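# Slot the cart parcel into the desk row gap

## Task

Three parcels stand upright in a row on the desk with one empty space between two of them. Take the parcel from the cart and set it into that space, aligned with the row, so the arrows printed on its sides point upward. The three parcels already there must stay where they are and stay upright, though a slight shift is acceptable. None of the parcels may topple or be left leaning. When finished, open the gripper and move the robot away. The result only counts if everything stays in place without the robot holding or propping it.

## Robot and tools

ROBOT. A wheeled base carries a lifting column with a tilting head and two six-joint arms, each with a two-finger gripper. Shoulder height S = 0.90 m + column_m. With the arms folded the robot is 0.73 m long and 0.62 m wide, and its front sits 0.40 m ahead of the column.

FRAMES. Base frame: origin on the floor below the column, between the drive wheels; x forward, y left, z up. left_hand and right_hand are reported in this frame. Each is the point where the fingers meet, with the tips 8 mm further on. The hand's z axis runs along the fingers (quat_wxyz maps (0,0,1) onto it) and its y axis across the opening. The odometry frame is the base frame as it stood when the scene began. base_odometry counts wheel rotation only, so slip shows up as travel. Heading is positive to the left, -3.142 to 3.142.

execute_actions. Arguments: "actions", a list holding one action or none (an empty list only reports state and images), and "cameras", a list chosen from cam_head_left, cam_head_right, cam_left_wrist, cam_right_wrist, nav_camera, all (omitted or null means all; [] means none). An action may contain:
- "base": exactly one relative command. {"translate_m": d} drives straight by d metres from the current spot, forward positive, range -3 to 3. {"rotate_rad": d} turns in place by d radians, left (counter-clockwise from above) positive, range -3.2 to 3.2. No sideways motion. A move that would need more than about 8.7 s at its top speed is rejected.
- "joints": absolute targets keyed by name, one flat set for both arms. column_m 0 to 0.8 m; head_tilt_rad -0.61 to 1.308 (0 roughly level, positive looks down); left_joint1_rad to left_joint6_rad and right_joint1_rad to right_joint6_rad in radians, ranges per joint: 1: -2.879 to 2.879, 2: 0 to 3.141, 3: 0 to 3.019, 4: -1.692 to 1.57, 5: -1.57 to 1.57, 6: -2.094 to 2.094; left_gripper_m and right_gripper_m 0 to 0.093 m, the fingertip gap.
- "speeds": optional caps for this action, translate_m 0.05 to 0.8 m/s, rotate_rad 0.1 to 1 rad/s (defaults are the maxima). They do not slow the arms.
All motions start at once. A joint left out of an action may still be pushing toward an earlier target. An unknown key or out-of-range number rejects the whole call. If a call reports a stop, further motion calls in the same reply are skipped.

wait: {"seconds": 0 to 10}; commands nothing, returns state and images. zoom_image: {"camera", "region": [x0, y0, x1, y1]} in pixels of that camera's latest image, top-left origin, at most 504 by 504. finished_scene: {"scene": n} ends the scene after the last command is held; irreversible.

ARM GEOMETRY. With joint 1 at -1.57 (left) or 1.57 (right) and joints 5, 6 at 0, the arm lies in a forward-facing vertical plane 0.23 m beside the column. Let a = j2 - 0.35, b = 1.05 + j2 - j3, c = b - j4 (c = 1.57 means fingers pointing down). The hand is about 0.12 + 0.39 sin a + 0.38 cos b + 0.25 cos c m ahead and S + 0.39 cos a - 0.38 sin b - 0.25 sin c m up. Example: j2, j3, j4 = 0.93, 0.78, 0.14 gives 0.60 m ahead, 0.25 m below S. Real hands sit up to ~5 cm lower and nearer (about 12 cm with heavy or far loads); trust the reported hand positions. Joint 5 swings the hand sideways (positive to the robot's right), joint 6 rolls it (positive clockwise seen from behind). Reach is about 1 m from the shoulder. Loads: up to 2 kg at 0.6 m ahead, 1 kg at 0.8 m, best with fingers down; a gripper holds 2 to 6 kg.

GRIPPING. Fingers are 7 cm long; the hand body is 10 by 7 cm. To grasp, command an opening smaller than the object; "off_target" is then expected. An opening staying 0.002 m or more above target means something is held. Small joint changes (under 0.03 rad, 0.08 for joints 2 and 3) may not move at all; approach contacts in steps near 0.05 rad from the last target.

RESULTS. base_status and joint_status: "done" (within tolerance; for the base, wheels turned fully even if slipping), "off_target" (stopped short, may still push), "contact_stop" (column or base only; holds where stopped), "time_out", "not_followed" (a safety check held back that arm's targets because of a near collision; back the joints off at least 0.05 rad or drive away). on_its_own lists things not commanded; "held at" is a target, not a position. motor_effort lists wheel motors only, in percent. If turned_by_wheels and turned_by_imu disagree by over ~4 % and 0.05 rad, the base hit or slipped. base_tilt is in degrees. wheel_motors_off = 1 means the wheels are unpowered after overload.

COLUMN. Lowering stops with contact_stop when a hand or its load touches down; afterwards it must rise 0.2 m before going down again.

CAMERAS. Head cameras look ahead, tilted by head_tilt_rad. Wrist cameras sit 0.10 m behind the fingertips, looking along the fingers; the closed tips are at image centre. nav_camera is low on the base front.

AVOID. Dropping or tipping parcels, knocking the three row parcels, arms striking or pressing each other, long hard pushes by arm or base (overheats motors or cuts wheel power), and driving into the desk. Release and back away before ending.

Each tool is called after ">>>" in YAML: its name, and indented under it one key for each argument.

## Session

>>> execute_actions:
  actions: []

Scene clock: 0.00 s.
Joint torques (N m, as the arm reports them, + toward a larger angle): no reading
base_odometry: x=+0.000 y=+0.000 heading=+0.000 (m, m, rad; odometry frame)
turned_by_wheels: +0.000 (rad since the last result)
turned_by_imu: +0.000 (rad since the last result)
base_tilt: forward=+0.1 right=-0.1 (deg)
base_status: not commanded
joint_positions: column_m=+0.557 head_tilt_rad=+0.895 left_joint1_rad=-1.571 left_joint2_rad=+0.873 left_joint3_rad=+0.364 left_joint4_rad=-0.921 left_joint5_rad=-0.027 left_joint6_rad=+0.029 left_gripper_m=+0.095 right_joint1_rad=+1.573 right_joint2_rad=+0.900 right_joint3_rad=+0.419 right_joint4_rad=-0.902 right_joint5_rad=+0.054 right_joint6_rad=+0.041 right_gripper_m=+0.094
joint_status: not commanded
wheel_motors_off: 0
motor_effort: left_wheel=+4 right_wheel=+2 (%)
left_hand: x=+0.1295 y=+0.2291 z=+1.2583 quat_wxyz=(+0.438, -0.019, -0.899, -0.006) (m; base frame)
right_hand: x=+0.1564 y=-0.2343 z=+1.2444 quat_wxyz=(+0.416, -0.007, -0.909, +0.033) (m; base frame)
pictures: cam_head_left, cam_head_right, cam_left_wrist, cam_right_wrist, nav_camera
Images, in order (width x height): cam_head_left 896x504, cam_head_right 896x504, cam_left_wrist 504x504, cam_right_wrist 504x504, nav_camera 896x504.

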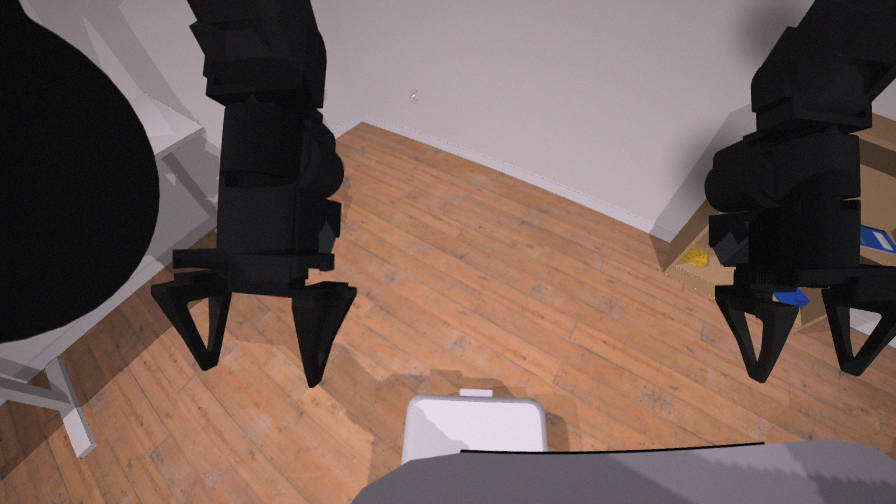

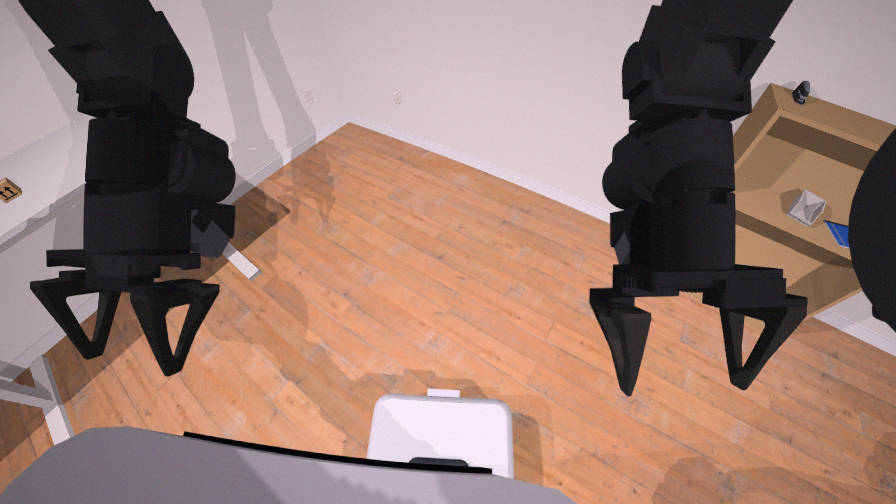

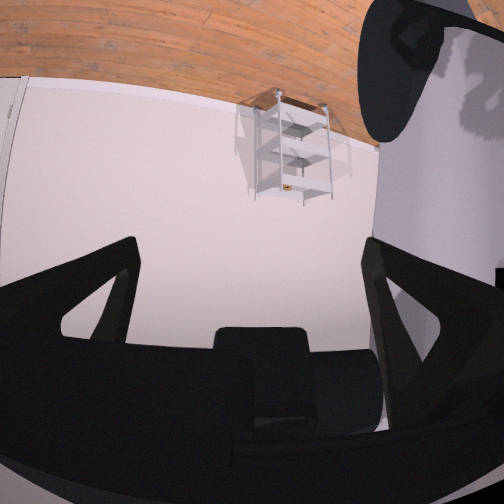

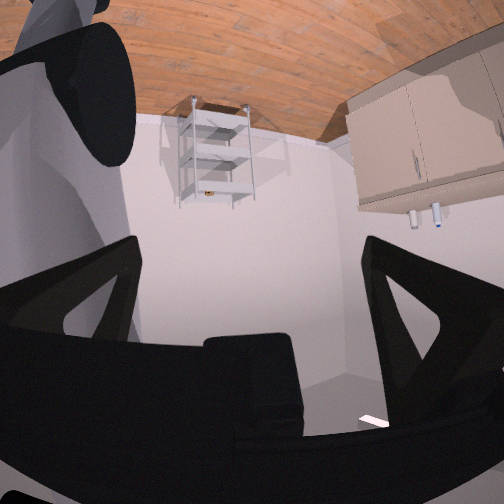

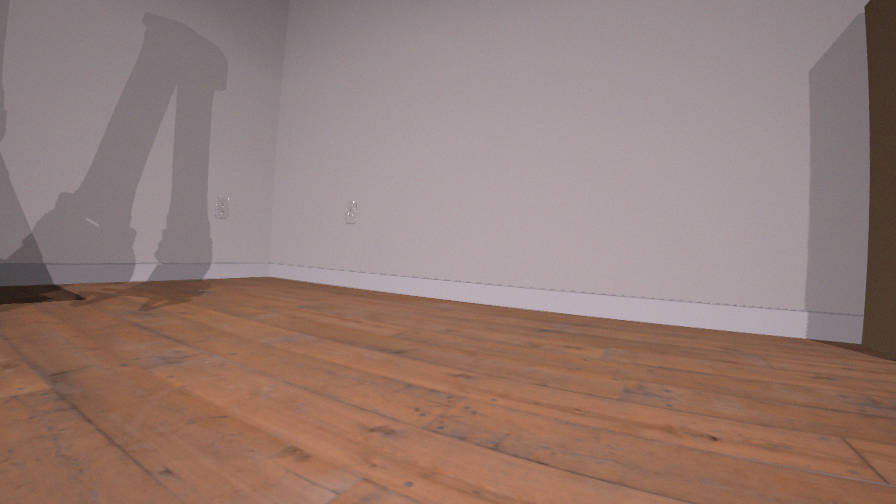

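Cart is behind; the desk is to the left. Look at the desk on the way.

>>> execute_actions:
  actions:
    - {"base":{"rotate_rad":1.1},"joints":{"head_tilt_rad":0.6}}
  cameras: ["cam_head_left","cam_head_right","nav_camera"]

>>> zoom_image:
  camera: "cam_head_left"
  region: [330,100,730,350]

>>> execute_actions:
  actions:
    - {"base":{"rotate_rad":2.0}}
  cameras: ["cam_head_left","cam_head_right","nav_camera"]

Scene clock: 4.63 s.
Joint torques (N m, as the arm reports them, + toward a larger angle): left_arm=[-0.15 -7.04 -0.86 -1.64 -0.12  0.07] | right_arm=[-0.38 -9.96 -1.01 -1.01 -0.03  0.13]
base_odometry: x=+0.000 y=+0.000 heading=+1.099 (m, m, rad; odometry frame)
turned_by_wheels: +1.099 (rad since the last result)
turned_by_imu: +1.081 (rad since the last result)
base_tilt: forward=+0.0 right=+0.0 (deg)
base_status: done
joint_positions: column_m=+0.557 head_tilt_rad=+0.618 left_joint1_rad=-1.571 left_joint2_rad=+0.873 left_joint3_rad=+0.364 left_joint4_rad=-0.921 left_joint5_rad=-0.027 left_joint6_rad=+0.029 left_gripper_m=+0.095 right_joint1_rad=+1.573 right_joint2_rad=+0.900 right_joint3_rad=+0.419 right_joint4_rad=-0.902 right_joint5_rad=+0.054 right_joint6_rad=+0.041 right_gripper_m=+0.094
joint_status: all done
wheel_motors_off: 0
motor_effort: left_wheel=-4(38) right_wheel=+4(27) (%)
left_hand: x=+0.1295 y=+0.2291 z=+1.2583 quat_wxyz=(+0.438, -0.019, -0.899, -0.006) (m; base frame)
right_hand: x=+0.1566 y=-0.2343 z=+1.2443 quat_wxyz=(+0.416, -0.007, -0.909, +0.033) (m; base frame)
pictures: cam_head_left, cam_head_right, nav_camera
Images, in order (width x height): cam_head_left 896x504, cam_head_right 896x504, nav_camera 896x504.

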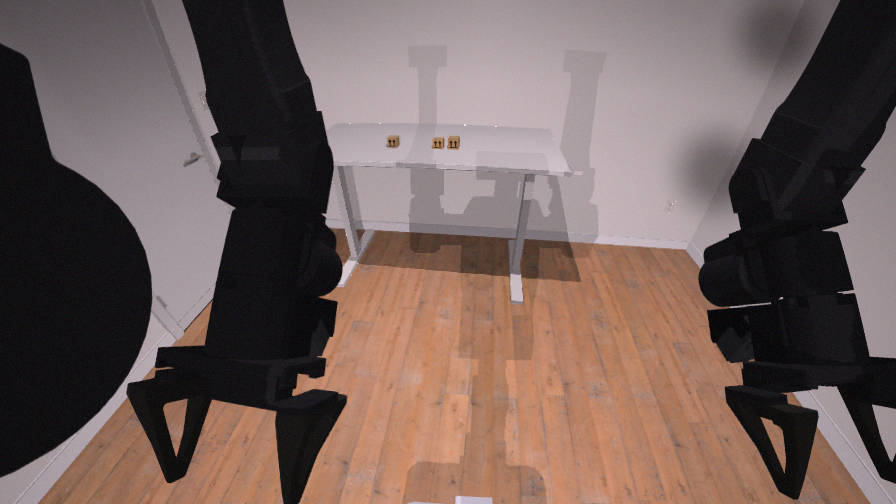

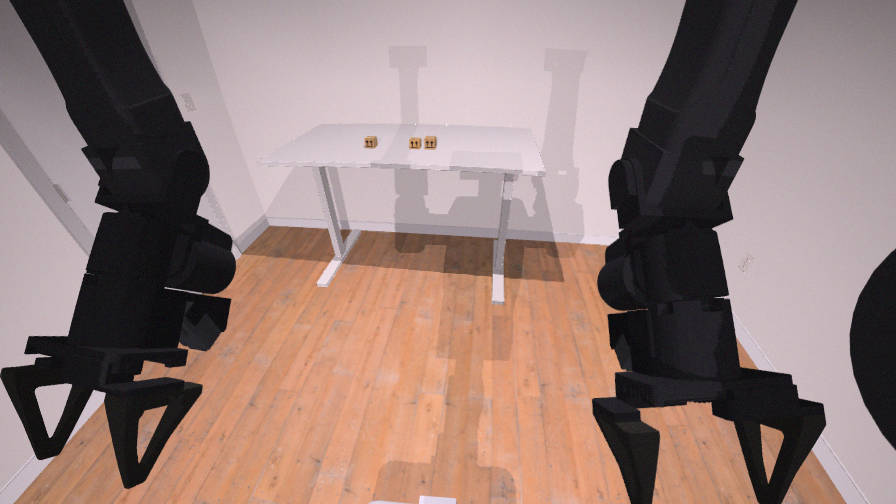

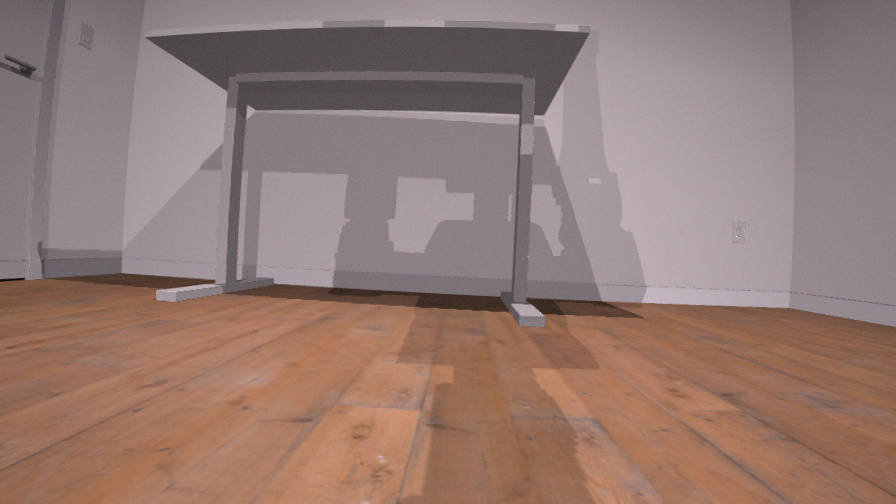

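Region (330, 100, 730, 350) of cam_head_left's 896x504 image, scaled by 1.260, with more detail than that image has; it fills the top 315 rows of this view, and the rest is white.

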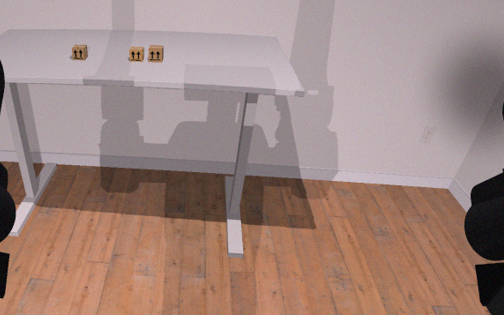

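Scene clock: 8.20 s.
Joint torques (N m, as the arm reports them, + toward a larger angle): left_arm=[ 0.02 -7.   -0.97 -1.63 -0.13  0.06] | right_arm=[ 0.34 -9.77 -1.08 -1.23 -0.02  0.15]
base_odometry: x=+0.000 y=+0.000 heading=+3.098 (m, m, rad; odometry frame)
turned_by_wheels: +1.999 (rad since the last result)
turned_by_imu: +1.971 (rad since the last result)
base_tilt: forward=+0.1 right=+0.0 (deg)
base_status: done
joint_positions: column_m=+0.557 head_tilt_rad=+0.618 left_joint1_rad=-1.571 left_joint2_rad=+0.873 left_joint3_rad=+0.364 left_joint4_rad=-0.921 left_joint5_rad=-0.027 left_joint6_rad=+0.029 left_gripper_m=+0.095 right_joint1_rad=+1.573 right_joint2_rad=+0.900 right_joint3_rad=+0.419 right_joint4_rad=-0.902 right_joint5_rad=+0.054 right_joint6_rad=+0.041 right_gripper_m=+0.094
joint_status: not commanded
wheel_motors_off: 0
motor_effort: left_wheel=-4(21) right_wheel=+5(25) (%)
left_hand: x=+0.1295 y=+0.2291 z=+1.2583 quat_wxyz=(+0.438, -0.019, -0.899, -0.006) (m; base frame)
right_hand: x=+0.1566 y=-0.2343 z=+1.2443 quat_wxyz=(+0.416, -0.007, -0.909, +0.033) (m; base frame)
pictures: cam_head_left, cam_head_right, nav_camera
Images, in order (width x height): cam_head_left 896x504, cam_head_right 896x504, nav_camera 896x504.

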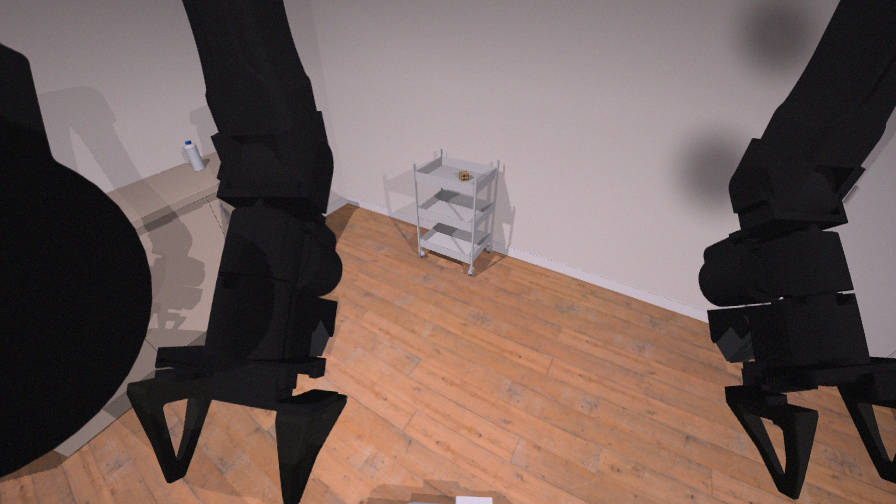

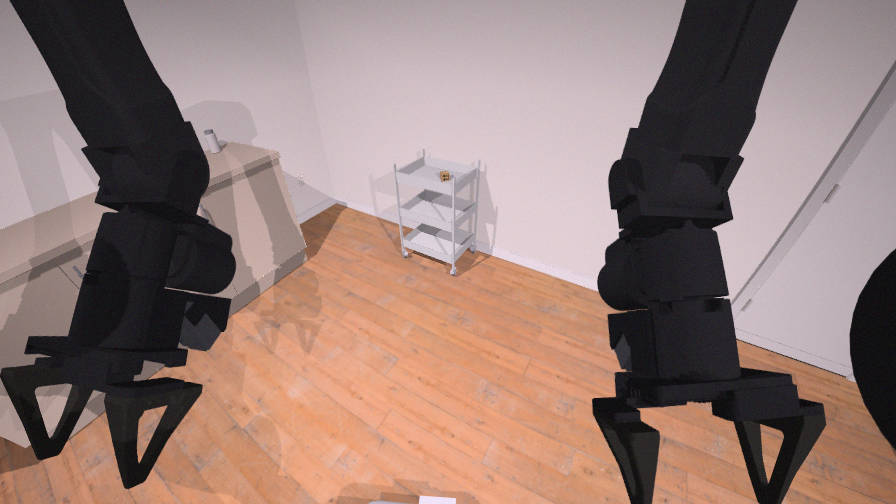

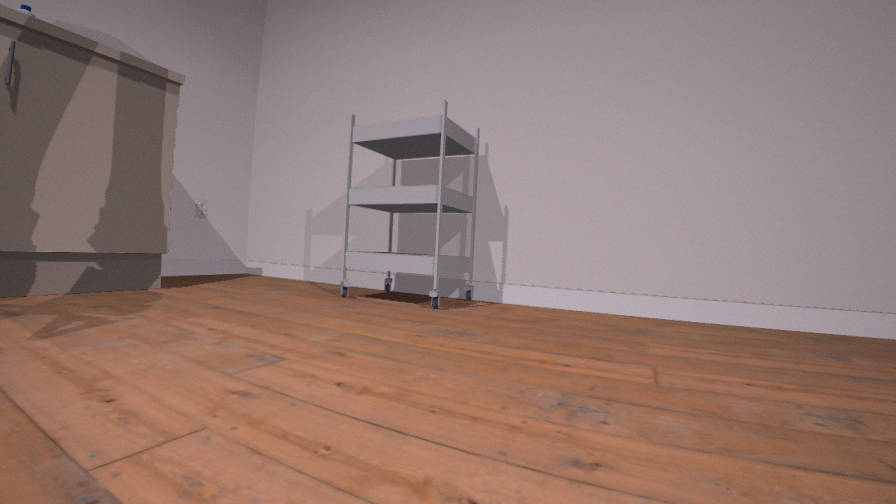

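>>> execute_actions:
  actions:
    - {"base":{"translate_m":1.0},"joints":{"head_tilt_rad":0.9}}
  cameras: ["cam_head_left","cam_head_right","nav_camera"]

>>> zoom_image:
  camera: "cam_head_left"
  region: [370,80,570,260]

Scene clock: 14.23 s.
Joint torques (N m, as the arm reports them, + toward a larger angle): left_arm=[-0.43 -6.76 -0.86 -1.69 -0.14  0.05] | right_arm=[ 0.01 -9.52 -1.18 -1.23 -0.02  0.1 ]
base_odometry: x=-0.999 y=+0.043 heading=+3.098 (m, m, rad; odometry frame)
turned_by_wheels: +0.000 (rad since the last result)
turned_by_imu: +0.004 (rad since the last result)
base_tilt: forward=+0.0 right=-0.1 (deg)
base_status: done
joint_positions: column_m=+0.557 head_tilt_rad=+0.902 left_joint1_rad=-1.571 left_joint2_rad=+0.873 left_joint3_rad=+0.365 left_joint4_rad=-0.921 left_joint5_rad=-0.027 left_joint6_rad=+0.029 left_gripper_m=+0.095 right_joint1_rad=+1.573 right_joint2_rad=+0.900 right_joint3_rad=+0.420 right_joint4_rad=-0.902 right_joint5_rad=+0.054 right_joint6_rad=+0.041 right_gripper_m=+0.094
joint_status: all done
wheel_motors_off: 0
motor_effort: left_wheel=+0(38) right_wheel=+0(46) (%)
left_hand: x=+0.1299 y=+0.2291 z=+1.2582 quat_wxyz=(+0.438, -0.019, -0.899, -0.006) (m; base frame)
right_hand: x=+0.1569 y=-0.2343 z=+1.2443 quat_wxyz=(+0.415, -0.007, -0.909, +0.033) (m; base frame)
pictures: cam_head_left, cam_head_right, nav_camera
Images, in order (width x height): cam_head_left 896x504, cam_head_right 896x504, nav_camera 896x504.

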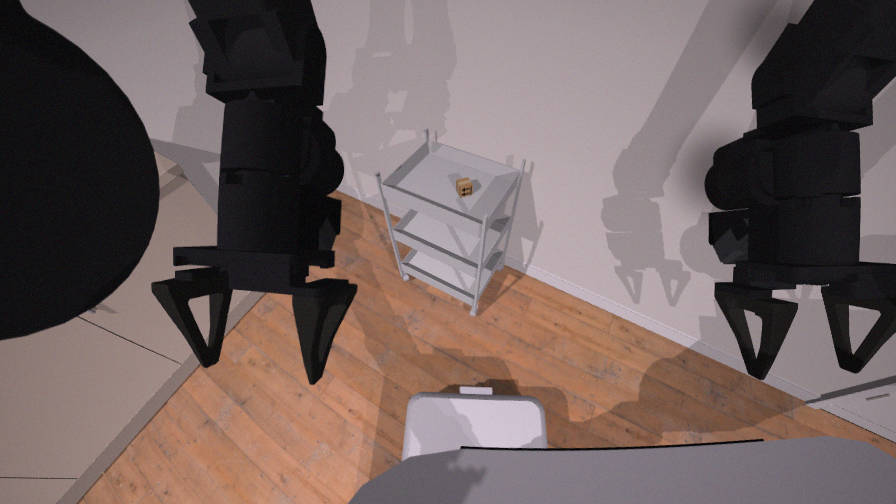

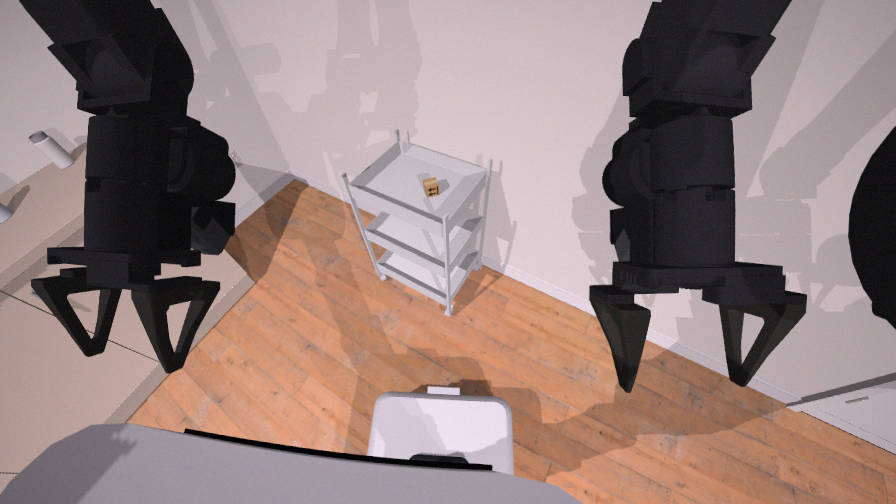

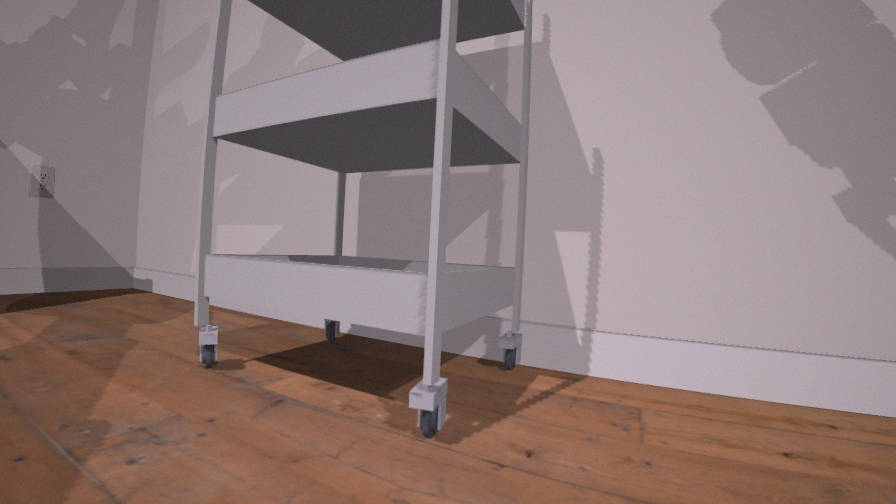

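Region (370, 80, 570, 260) of cam_head_left's 896x504 image, scaled by 2.520, with more detail than that image has; it fills the top 454 rows of this view, and the rest is white.

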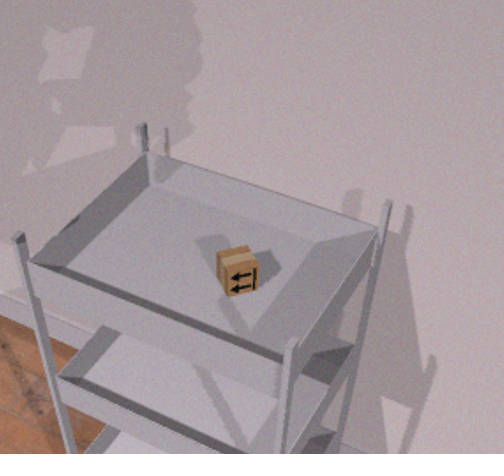

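>>> execute_actions:
  actions:
    - {"base":{"rotate_rad":0.3},"joints":{"right_joint2_rad":1.65,"right_joint3_rad":1.58,"right_joint4_rad":-0.45,"right_joint5_rad":0.32,"right_joint6_rad":-1.55}}
  cameras: []

>>> execute_actions:
  actions:
    - {"base":{"translate_m":0.36},"joints":{"head_tilt_rad":1.0}}
  cameras: ["cam_head_left","cam_head_right","cam_right_wrist","nav_camera"]

Scene clock: 21.00 s.
Joint torques (N m, as the arm reports them, + toward a larger angle): left_arm=[ 0.02 -6.97 -0.94 -1.51 -0.14  0.05] | right_arm=[ -0.39 -22.94   4.73   0.48   0.17  -0.04]
base_odometry: x=-0.999 y=+0.043 heading=-2.886 (m, m, rad; odometry frame)
turned_by_wheels: +0.299 (rad since the last result)
turned_by_imu: +0.292 (rad since the last result)
base_tilt: forward=+0.1 right=-0.1 (deg)
base_status: done
joint_positions: column_m=+0.557 head_tilt_rad=+0.902 left_joint1_rad=-1.571 left_joint2_rad=+0.873 left_joint3_rad=+0.365 left_joint4_rad=-0.921 left_joint5_rad=-0.027 left_joint6_rad=+0.029 left_gripper_m=+0.095 right_joint1_rad=+1.573 right_joint2_rad=+1.645 right_joint3_rad=+1.579 right_joint4_rad=-0.453 right_joint5_rad=+0.319 right_joint6_rad=-1.536 right_gripper_m=+0.094
joint_status: all done
wheel_motors_off: 0
motor_effort: left_wheel=-3(39) right_wheel=+3(41) (%)
left_hand: x=+0.1299 y=+0.2291 z=+1.2582 quat_wxyz=(+0.438, -0.019, -0.899, -0.006) (m; base frame)
right_hand: x=+0.6641 y=-0.2779 z=+0.9822 quat_wxyz=(+0.108, +0.686, -0.710, +0.115) (m; base frame)
pictures: none
No camera images: the call's "cameras" was empty. Leave "cameras" out to get every camera's image.

Scene clock: 23.30 s.
Joint torques (N m, as the arm reports them, + toward a larger angle): left_arm=[-0.14 -7.82 -1.18 -1.59 -0.14  0.06] | right_arm=[ -0.17 -22.5    4.9    0.69   0.16  -0.02]
base_odometry: x=-1.348 y=-0.048 heading=-2.885 (m, m, rad; odometry frame)
turned_by_wheels: +0.001 (rad since the last result)
turned_by_imu: +0.002 (rad since the last result)
base_tilt: forward=+0.1 right=+0.0 (deg)
base_status: done
joint_positions: column_m=+0.557 head_tilt_rad=+1.001 left_joint1_rad=-1.571 left_joint2_rad=+0.873 left_joint3_rad=+0.365 left_joint4_rad=-0.921 left_joint5_rad=-0.027 left_joint6_rad=+0.029 left_gripper_m=+0.095 right_joint1_rad=+1.573 right_joint2_rad=+1.646 right_joint3_rad=+1.575 right_joint4_rad=-0.453 right_joint5_rad=+0.319 right_joint6_rad=-1.536 right_gripper_m=+0.094
joint_status: all done
wheel_motors_off: 0
motor_effort: left_wheel=+0(37) right_wheel=-1(43) (%)
left_hand: x=+0.1299 y=+0.2291 z=+1.2582 quat_wxyz=(+0.438, -0.019, -0.899, -0.006) (m; base frame)
right_hand: x=+0.6617 y=-0.2779 z=+0.9813 quat_wxyz=(+0.110, +0.686, -0.710, +0.114) (m; base frame)
pictures: cam_head_left, cam_head_right, cam_right_wrist, nav_camera
Images, in order (width x height): cam_head_left 896x504, cam_head_right 896x504, cam_right_wrist 504x504, nav_camera 896x504.

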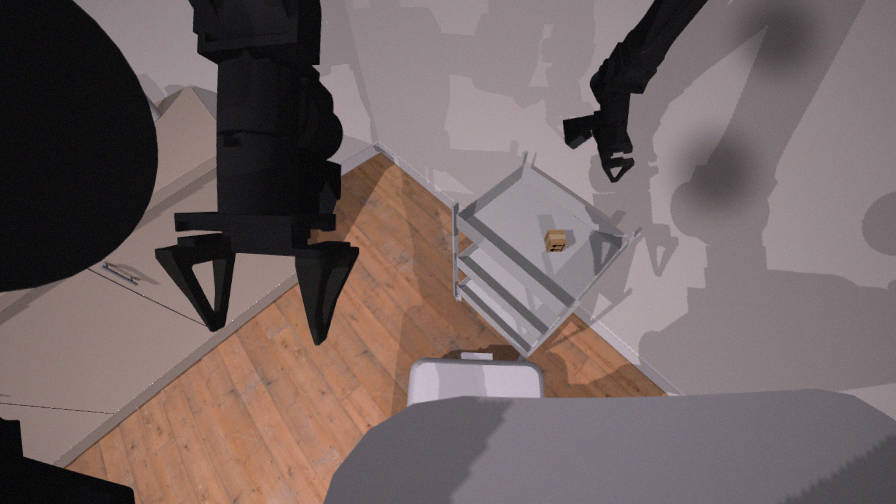

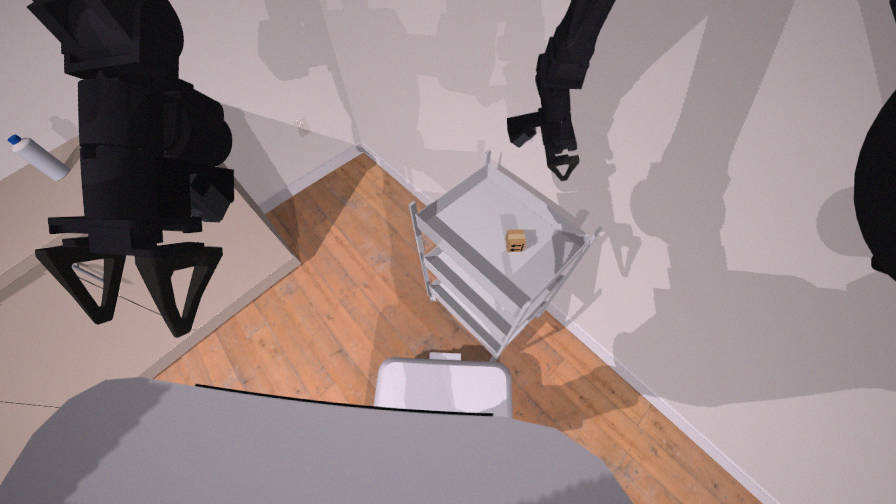

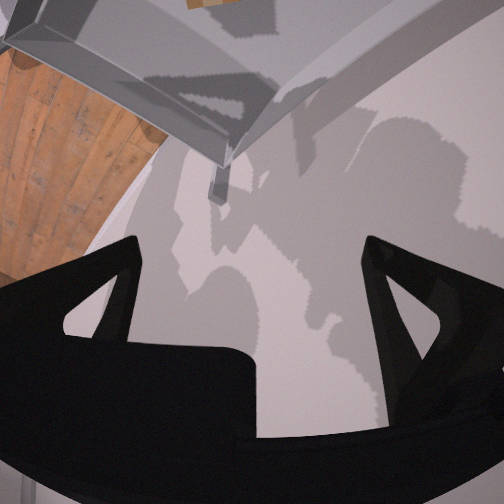

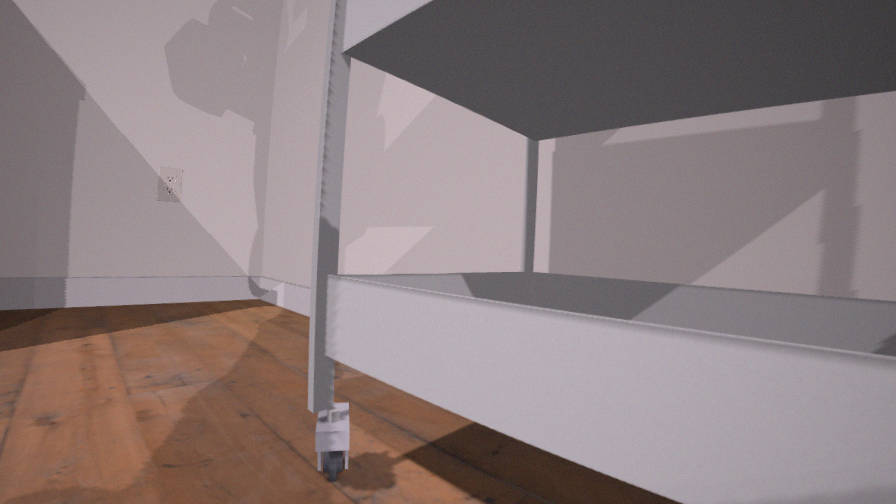

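>>> execute_actions:
  actions:
    - {"base":{"translate_m":-0.04},"joints":{"column_m":0.36,"right_joint1_rad":1.69,"right_joint5_rad":0.41,"right_joint6_rad":-1.5}}
  cameras: ["cam_head_left","cam_head_right","cam_right_wrist"]

Scene clock: 28.70 s.
Joint torques (N m, as the arm reports them, + toward a larger angle): left_arm=[-0.33 -6.98 -0.71 -1.59 -0.14  0.05] | right_arm=[  0.65 -22.15   5.04   0.39   0.17   0.19]
base_odometry: x=-1.309 y=-0.038 heading=-2.886 (m, m, rad; odometry frame)
turned_by_wheels: +0.000 (rad since the last result)
turned_by_imu: +0.001 (rad since the last result)
base_tilt: forward=+0.0 right=-0.2 (deg)
base_status: done
joint_positions: column_m=+0.360 head_tilt_rad=+1.001 left_joint1_rad=-1.571 left_joint2_rad=+0.873 left_joint3_rad=+0.362 left_joint4_rad=-0.921 left_joint5_rad=-0.027 left_joint6_rad=+0.029 left_gripper_m=+0.095 right_joint1_rad=+1.702 right_joint2_rad=+1.646 right_joint3_rad=+1.573 right_joint4_rad=-0.453 right_joint5_rad=+0.408 right_joint6_rad=-1.508 right_gripper_m=+0.094
joint_status: all done
wheel_motors_off: 0
motor_effort: left_wheel=-1(24) right_wheel=+0(29) (%)
left_hand: x=+0.1283 y=+0.2291 z=+1.0620 quat_wxyz=(+0.439, -0.019, -0.898, -0.006) (m; base frame)
right_hand: x=+0.6617 y=-0.2014 z=+0.7869 quat_wxyz=(+0.097, +0.700, -0.699, +0.110) (m; base frame)
pictures: cam_head_left, cam_head_right, cam_right_wrist
Images, in order (width x height): cam_head_left 896x504, cam_head_right 896x504, cam_right_wrist 504x504.

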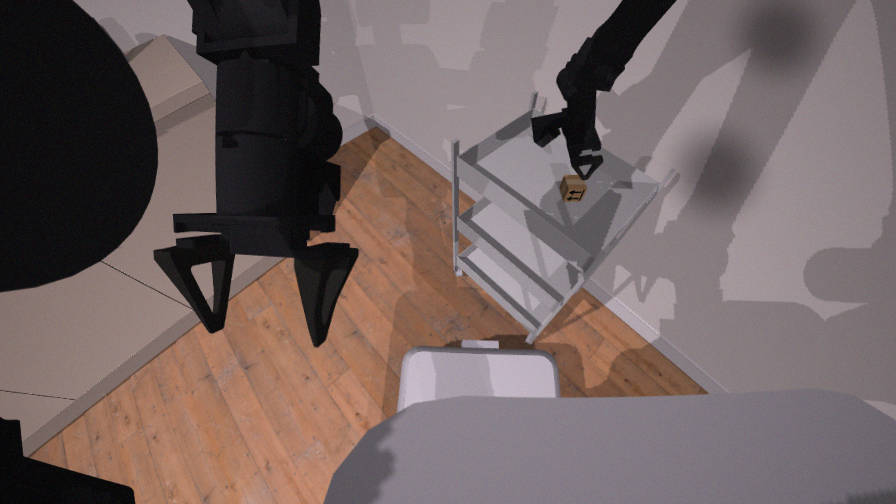

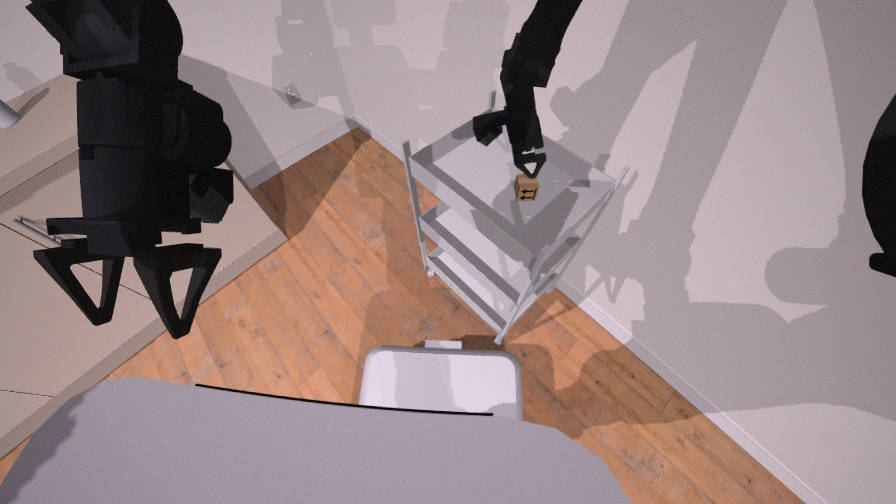

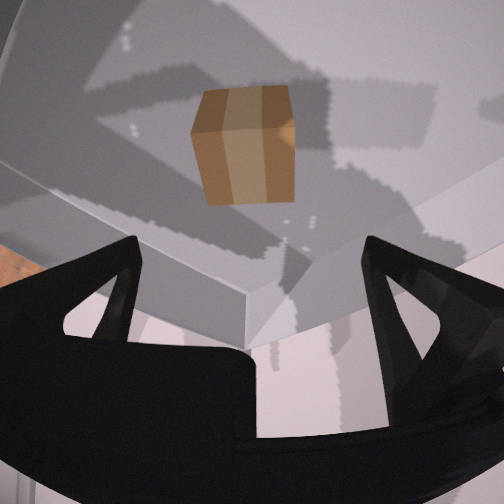

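>>> execute_actions:
  actions:
    - {"joints":{"column_m":0.295}}
  cameras: ["cam_head_right","cam_right_wrist"]

Scene clock: 30.87 s.
Joint torques (N m, as the arm reports them, + toward a larger angle): left_arm=[-0.12 -6.63 -0.67 -1.66 -0.15  0.04] | right_arm=[  1.06 -22.74   5.18   0.51   0.15   0.21]
base_odometry: x=-1.309 y=-0.038 heading=-2.886 (m, m, rad; odometry frame)
turned_by_wheels: +0.000 (rad since the last result)
turned_by_imu: +0.000 (rad since the last result)
base_tilt: forward=+0.1 right=-0.1 (deg)
base_status: not commanded
joint_positions: column_m=+0.295 head_tilt_rad=+1.001 left_joint1_rad=-1.571 left_joint2_rad=+0.873 left_joint3_rad=+0.362 left_joint4_rad=-0.921 left_joint5_rad=-0.027 left_joint6_rad=+0.029 left_gripper_m=+0.095 right_joint1_rad=+1.702 right_joint2_rad=+1.646 right_joint3_rad=+1.573 right_joint4_rad=-0.453 right_joint5_rad=+0.408 right_joint6_rad=-1.508 right_gripper_m=+0.094
joint_status: all done
wheel_motors_off: 0
motor_effort: left_wheel=+0(1) right_wheel=+0(1) (%)
left_hand: x=+0.1283 y=+0.2291 z=+0.9970 quat_wxyz=(+0.439, -0.019, -0.898, -0.006) (m; base frame)
right_hand: x=+0.6617 y=-0.2014 z=+0.7219 quat_wxyz=(+0.097, +0.700, -0.699, +0.110) (m; base frame)
pictures: cam_head_right, cam_right_wrist
Images, in order (width x height): cam_head_right 896x504, cam_right_wrist 504x504.

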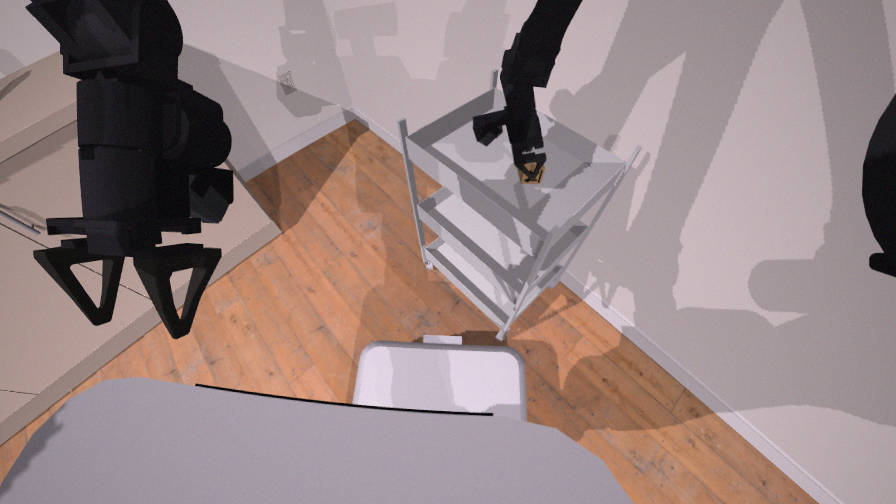

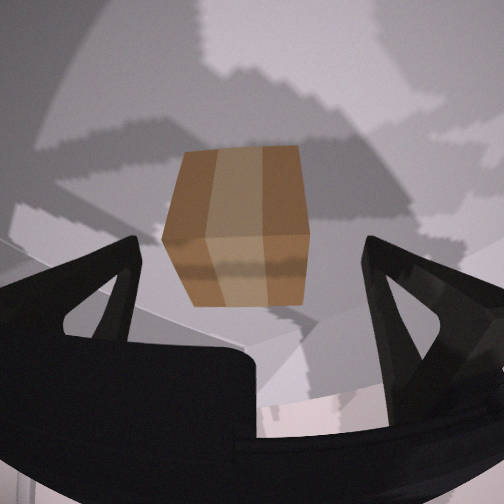

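>>> execute_actions:
  actions:
    - {"joints":{"column_m":0.278}}
  cameras: []

>>> execute_actions:
  actions:
    - {"joints":{"right_gripper_m":0.02}}
  cameras: ["cam_head_right","cam_right_wrist"]

>>> zoom_image:
  camera: "cam_head_right"
  region: [470,100,590,220]

Scene clock: 33.30 s.
Joint torques (N m, as the arm reports them, + toward a larger angle): left_arm=[-0.26 -7.68 -0.73 -1.54 -0.13  0.05] | right_arm=[  0.9  -22.51   4.91   0.51   0.14   0.16]
base_odometry: x=-1.309 y=-0.038 heading=-2.886 (m, m, rad; odometry frame)
turned_by_wheels: +0.000 (rad since the last result)
turned_by_imu: +0.000 (rad since the last result)
base_tilt: forward=+0.1 right=-0.1 (deg)
base_status: not commanded
joint_positions: column_m=+0.278 head_tilt_rad=+1.001 left_joint1_rad=-1.571 left_joint2_rad=+0.873 left_joint3_rad=+0.362 left_joint4_rad=-0.921 left_joint5_rad=-0.027 left_joint6_rad=+0.029 left_gripper_m=+0.095 right_joint1_rad=+1.702 right_joint2_rad=+1.647 right_joint3_rad=+1.573 right_joint4_rad=-0.453 right_joint5_rad=+0.408 right_joint6_rad=-1.508 right_gripper_m=+0.094
joint_status: all done
wheel_motors_off: 0
motor_effort: left_wheel=-1(1) right_wheel=+1(1) (%)
left_hand: x=+0.1283 y=+0.2291 z=+0.9800 quat_wxyz=(+0.439, -0.019, -0.898, -0.006) (m; base frame)
right_hand: x=+0.6615 y=-0.2014 z=+0.7047 quat_wxyz=(+0.097, +0.700, -0.699, +0.110) (m; base frame)
pictures: none
No camera images: the call's "cameras" was empty. Leave "cameras" out to get every camera's image.

Scene clock: 33.97 s.
Joint torques (N m, as the arm reports them, + toward a larger angle): left_arm=[-0.02 -6.88 -0.75 -1.66 -0.14  0.05] | right_arm=[  1.53 -22.68   5.19   0.44   0.17   0.18]
base_odometry: x=-1.309 y=-0.038 heading=-2.886 (m, m, rad; odometry frame)
turned_by_wheels: +0.000 (rad since the last result)
turned_by_imu: +0.000 (rad since the last result)
base_tilt: forward=-0.1 right=+0.0 (deg)
base_status: not commanded
joint_positions: column_m=+0.278 head_tilt_rad=+1.001 left_joint1_rad=-1.571 left_joint2_rad=+0.873 left_joint3_rad=+0.362 left_joint4_rad=-0.921 left_joint5_rad=-0.027 left_joint6_rad=+0.029 left_gripper_m=+0.095 right_joint1_rad=+1.702 right_joint2_rad=+1.647 right_joint3_rad=+1.573 right_joint4_rad=-0.453 right_joint5_rad=+0.409 right_joint6_rad=-1.508 right_gripper_m=+0.049
joint_status: right_gripper_m off_target (ended at +0.049, target +0.020)
wheel_motors_off: 0
motor_effort: left_wheel=-1(1) right_wheel=+1(1) (%)
left_hand: x=+0.1283 y=+0.2291 z=+0.9800 quat_wxyz=(+0.439, -0.019, -0.898, -0.006) (m; base frame)
right_hand: x=+0.6615 y=-0.2014 z=+0.7047 quat_wxyz=(+0.097, +0.700, -0.699, +0.110) (m; base frame)
pictures: cam_head_right, cam_right_wrist
Images, in order (width x height): cam_head_right 896x504, cam_right_wrist 504x504.

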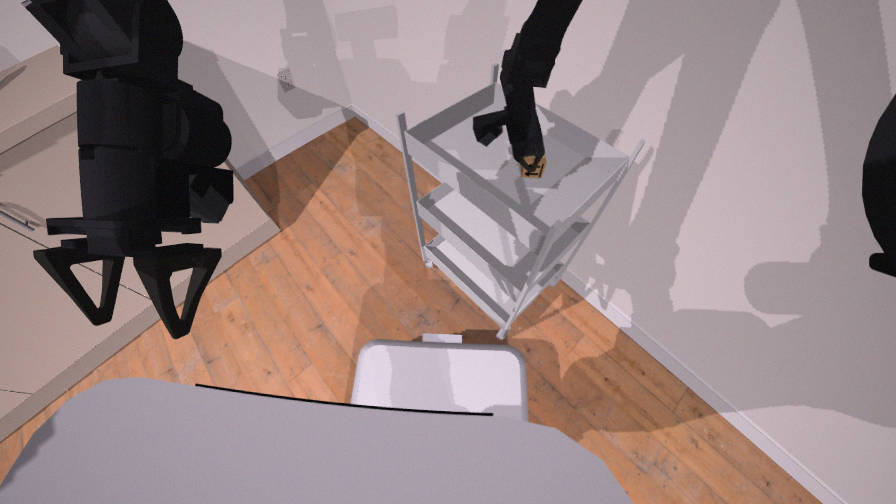

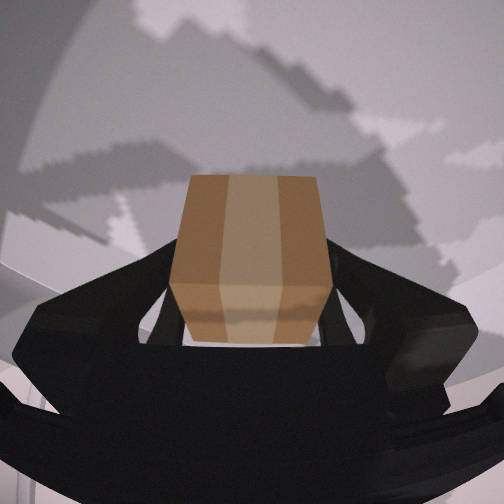

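Region (470, 100, 590, 220) of cam_head_right's 896x504 image, scaled by 4.200, with more detail than that image has.

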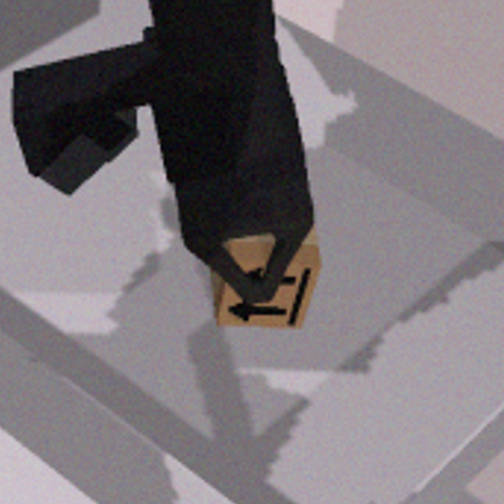

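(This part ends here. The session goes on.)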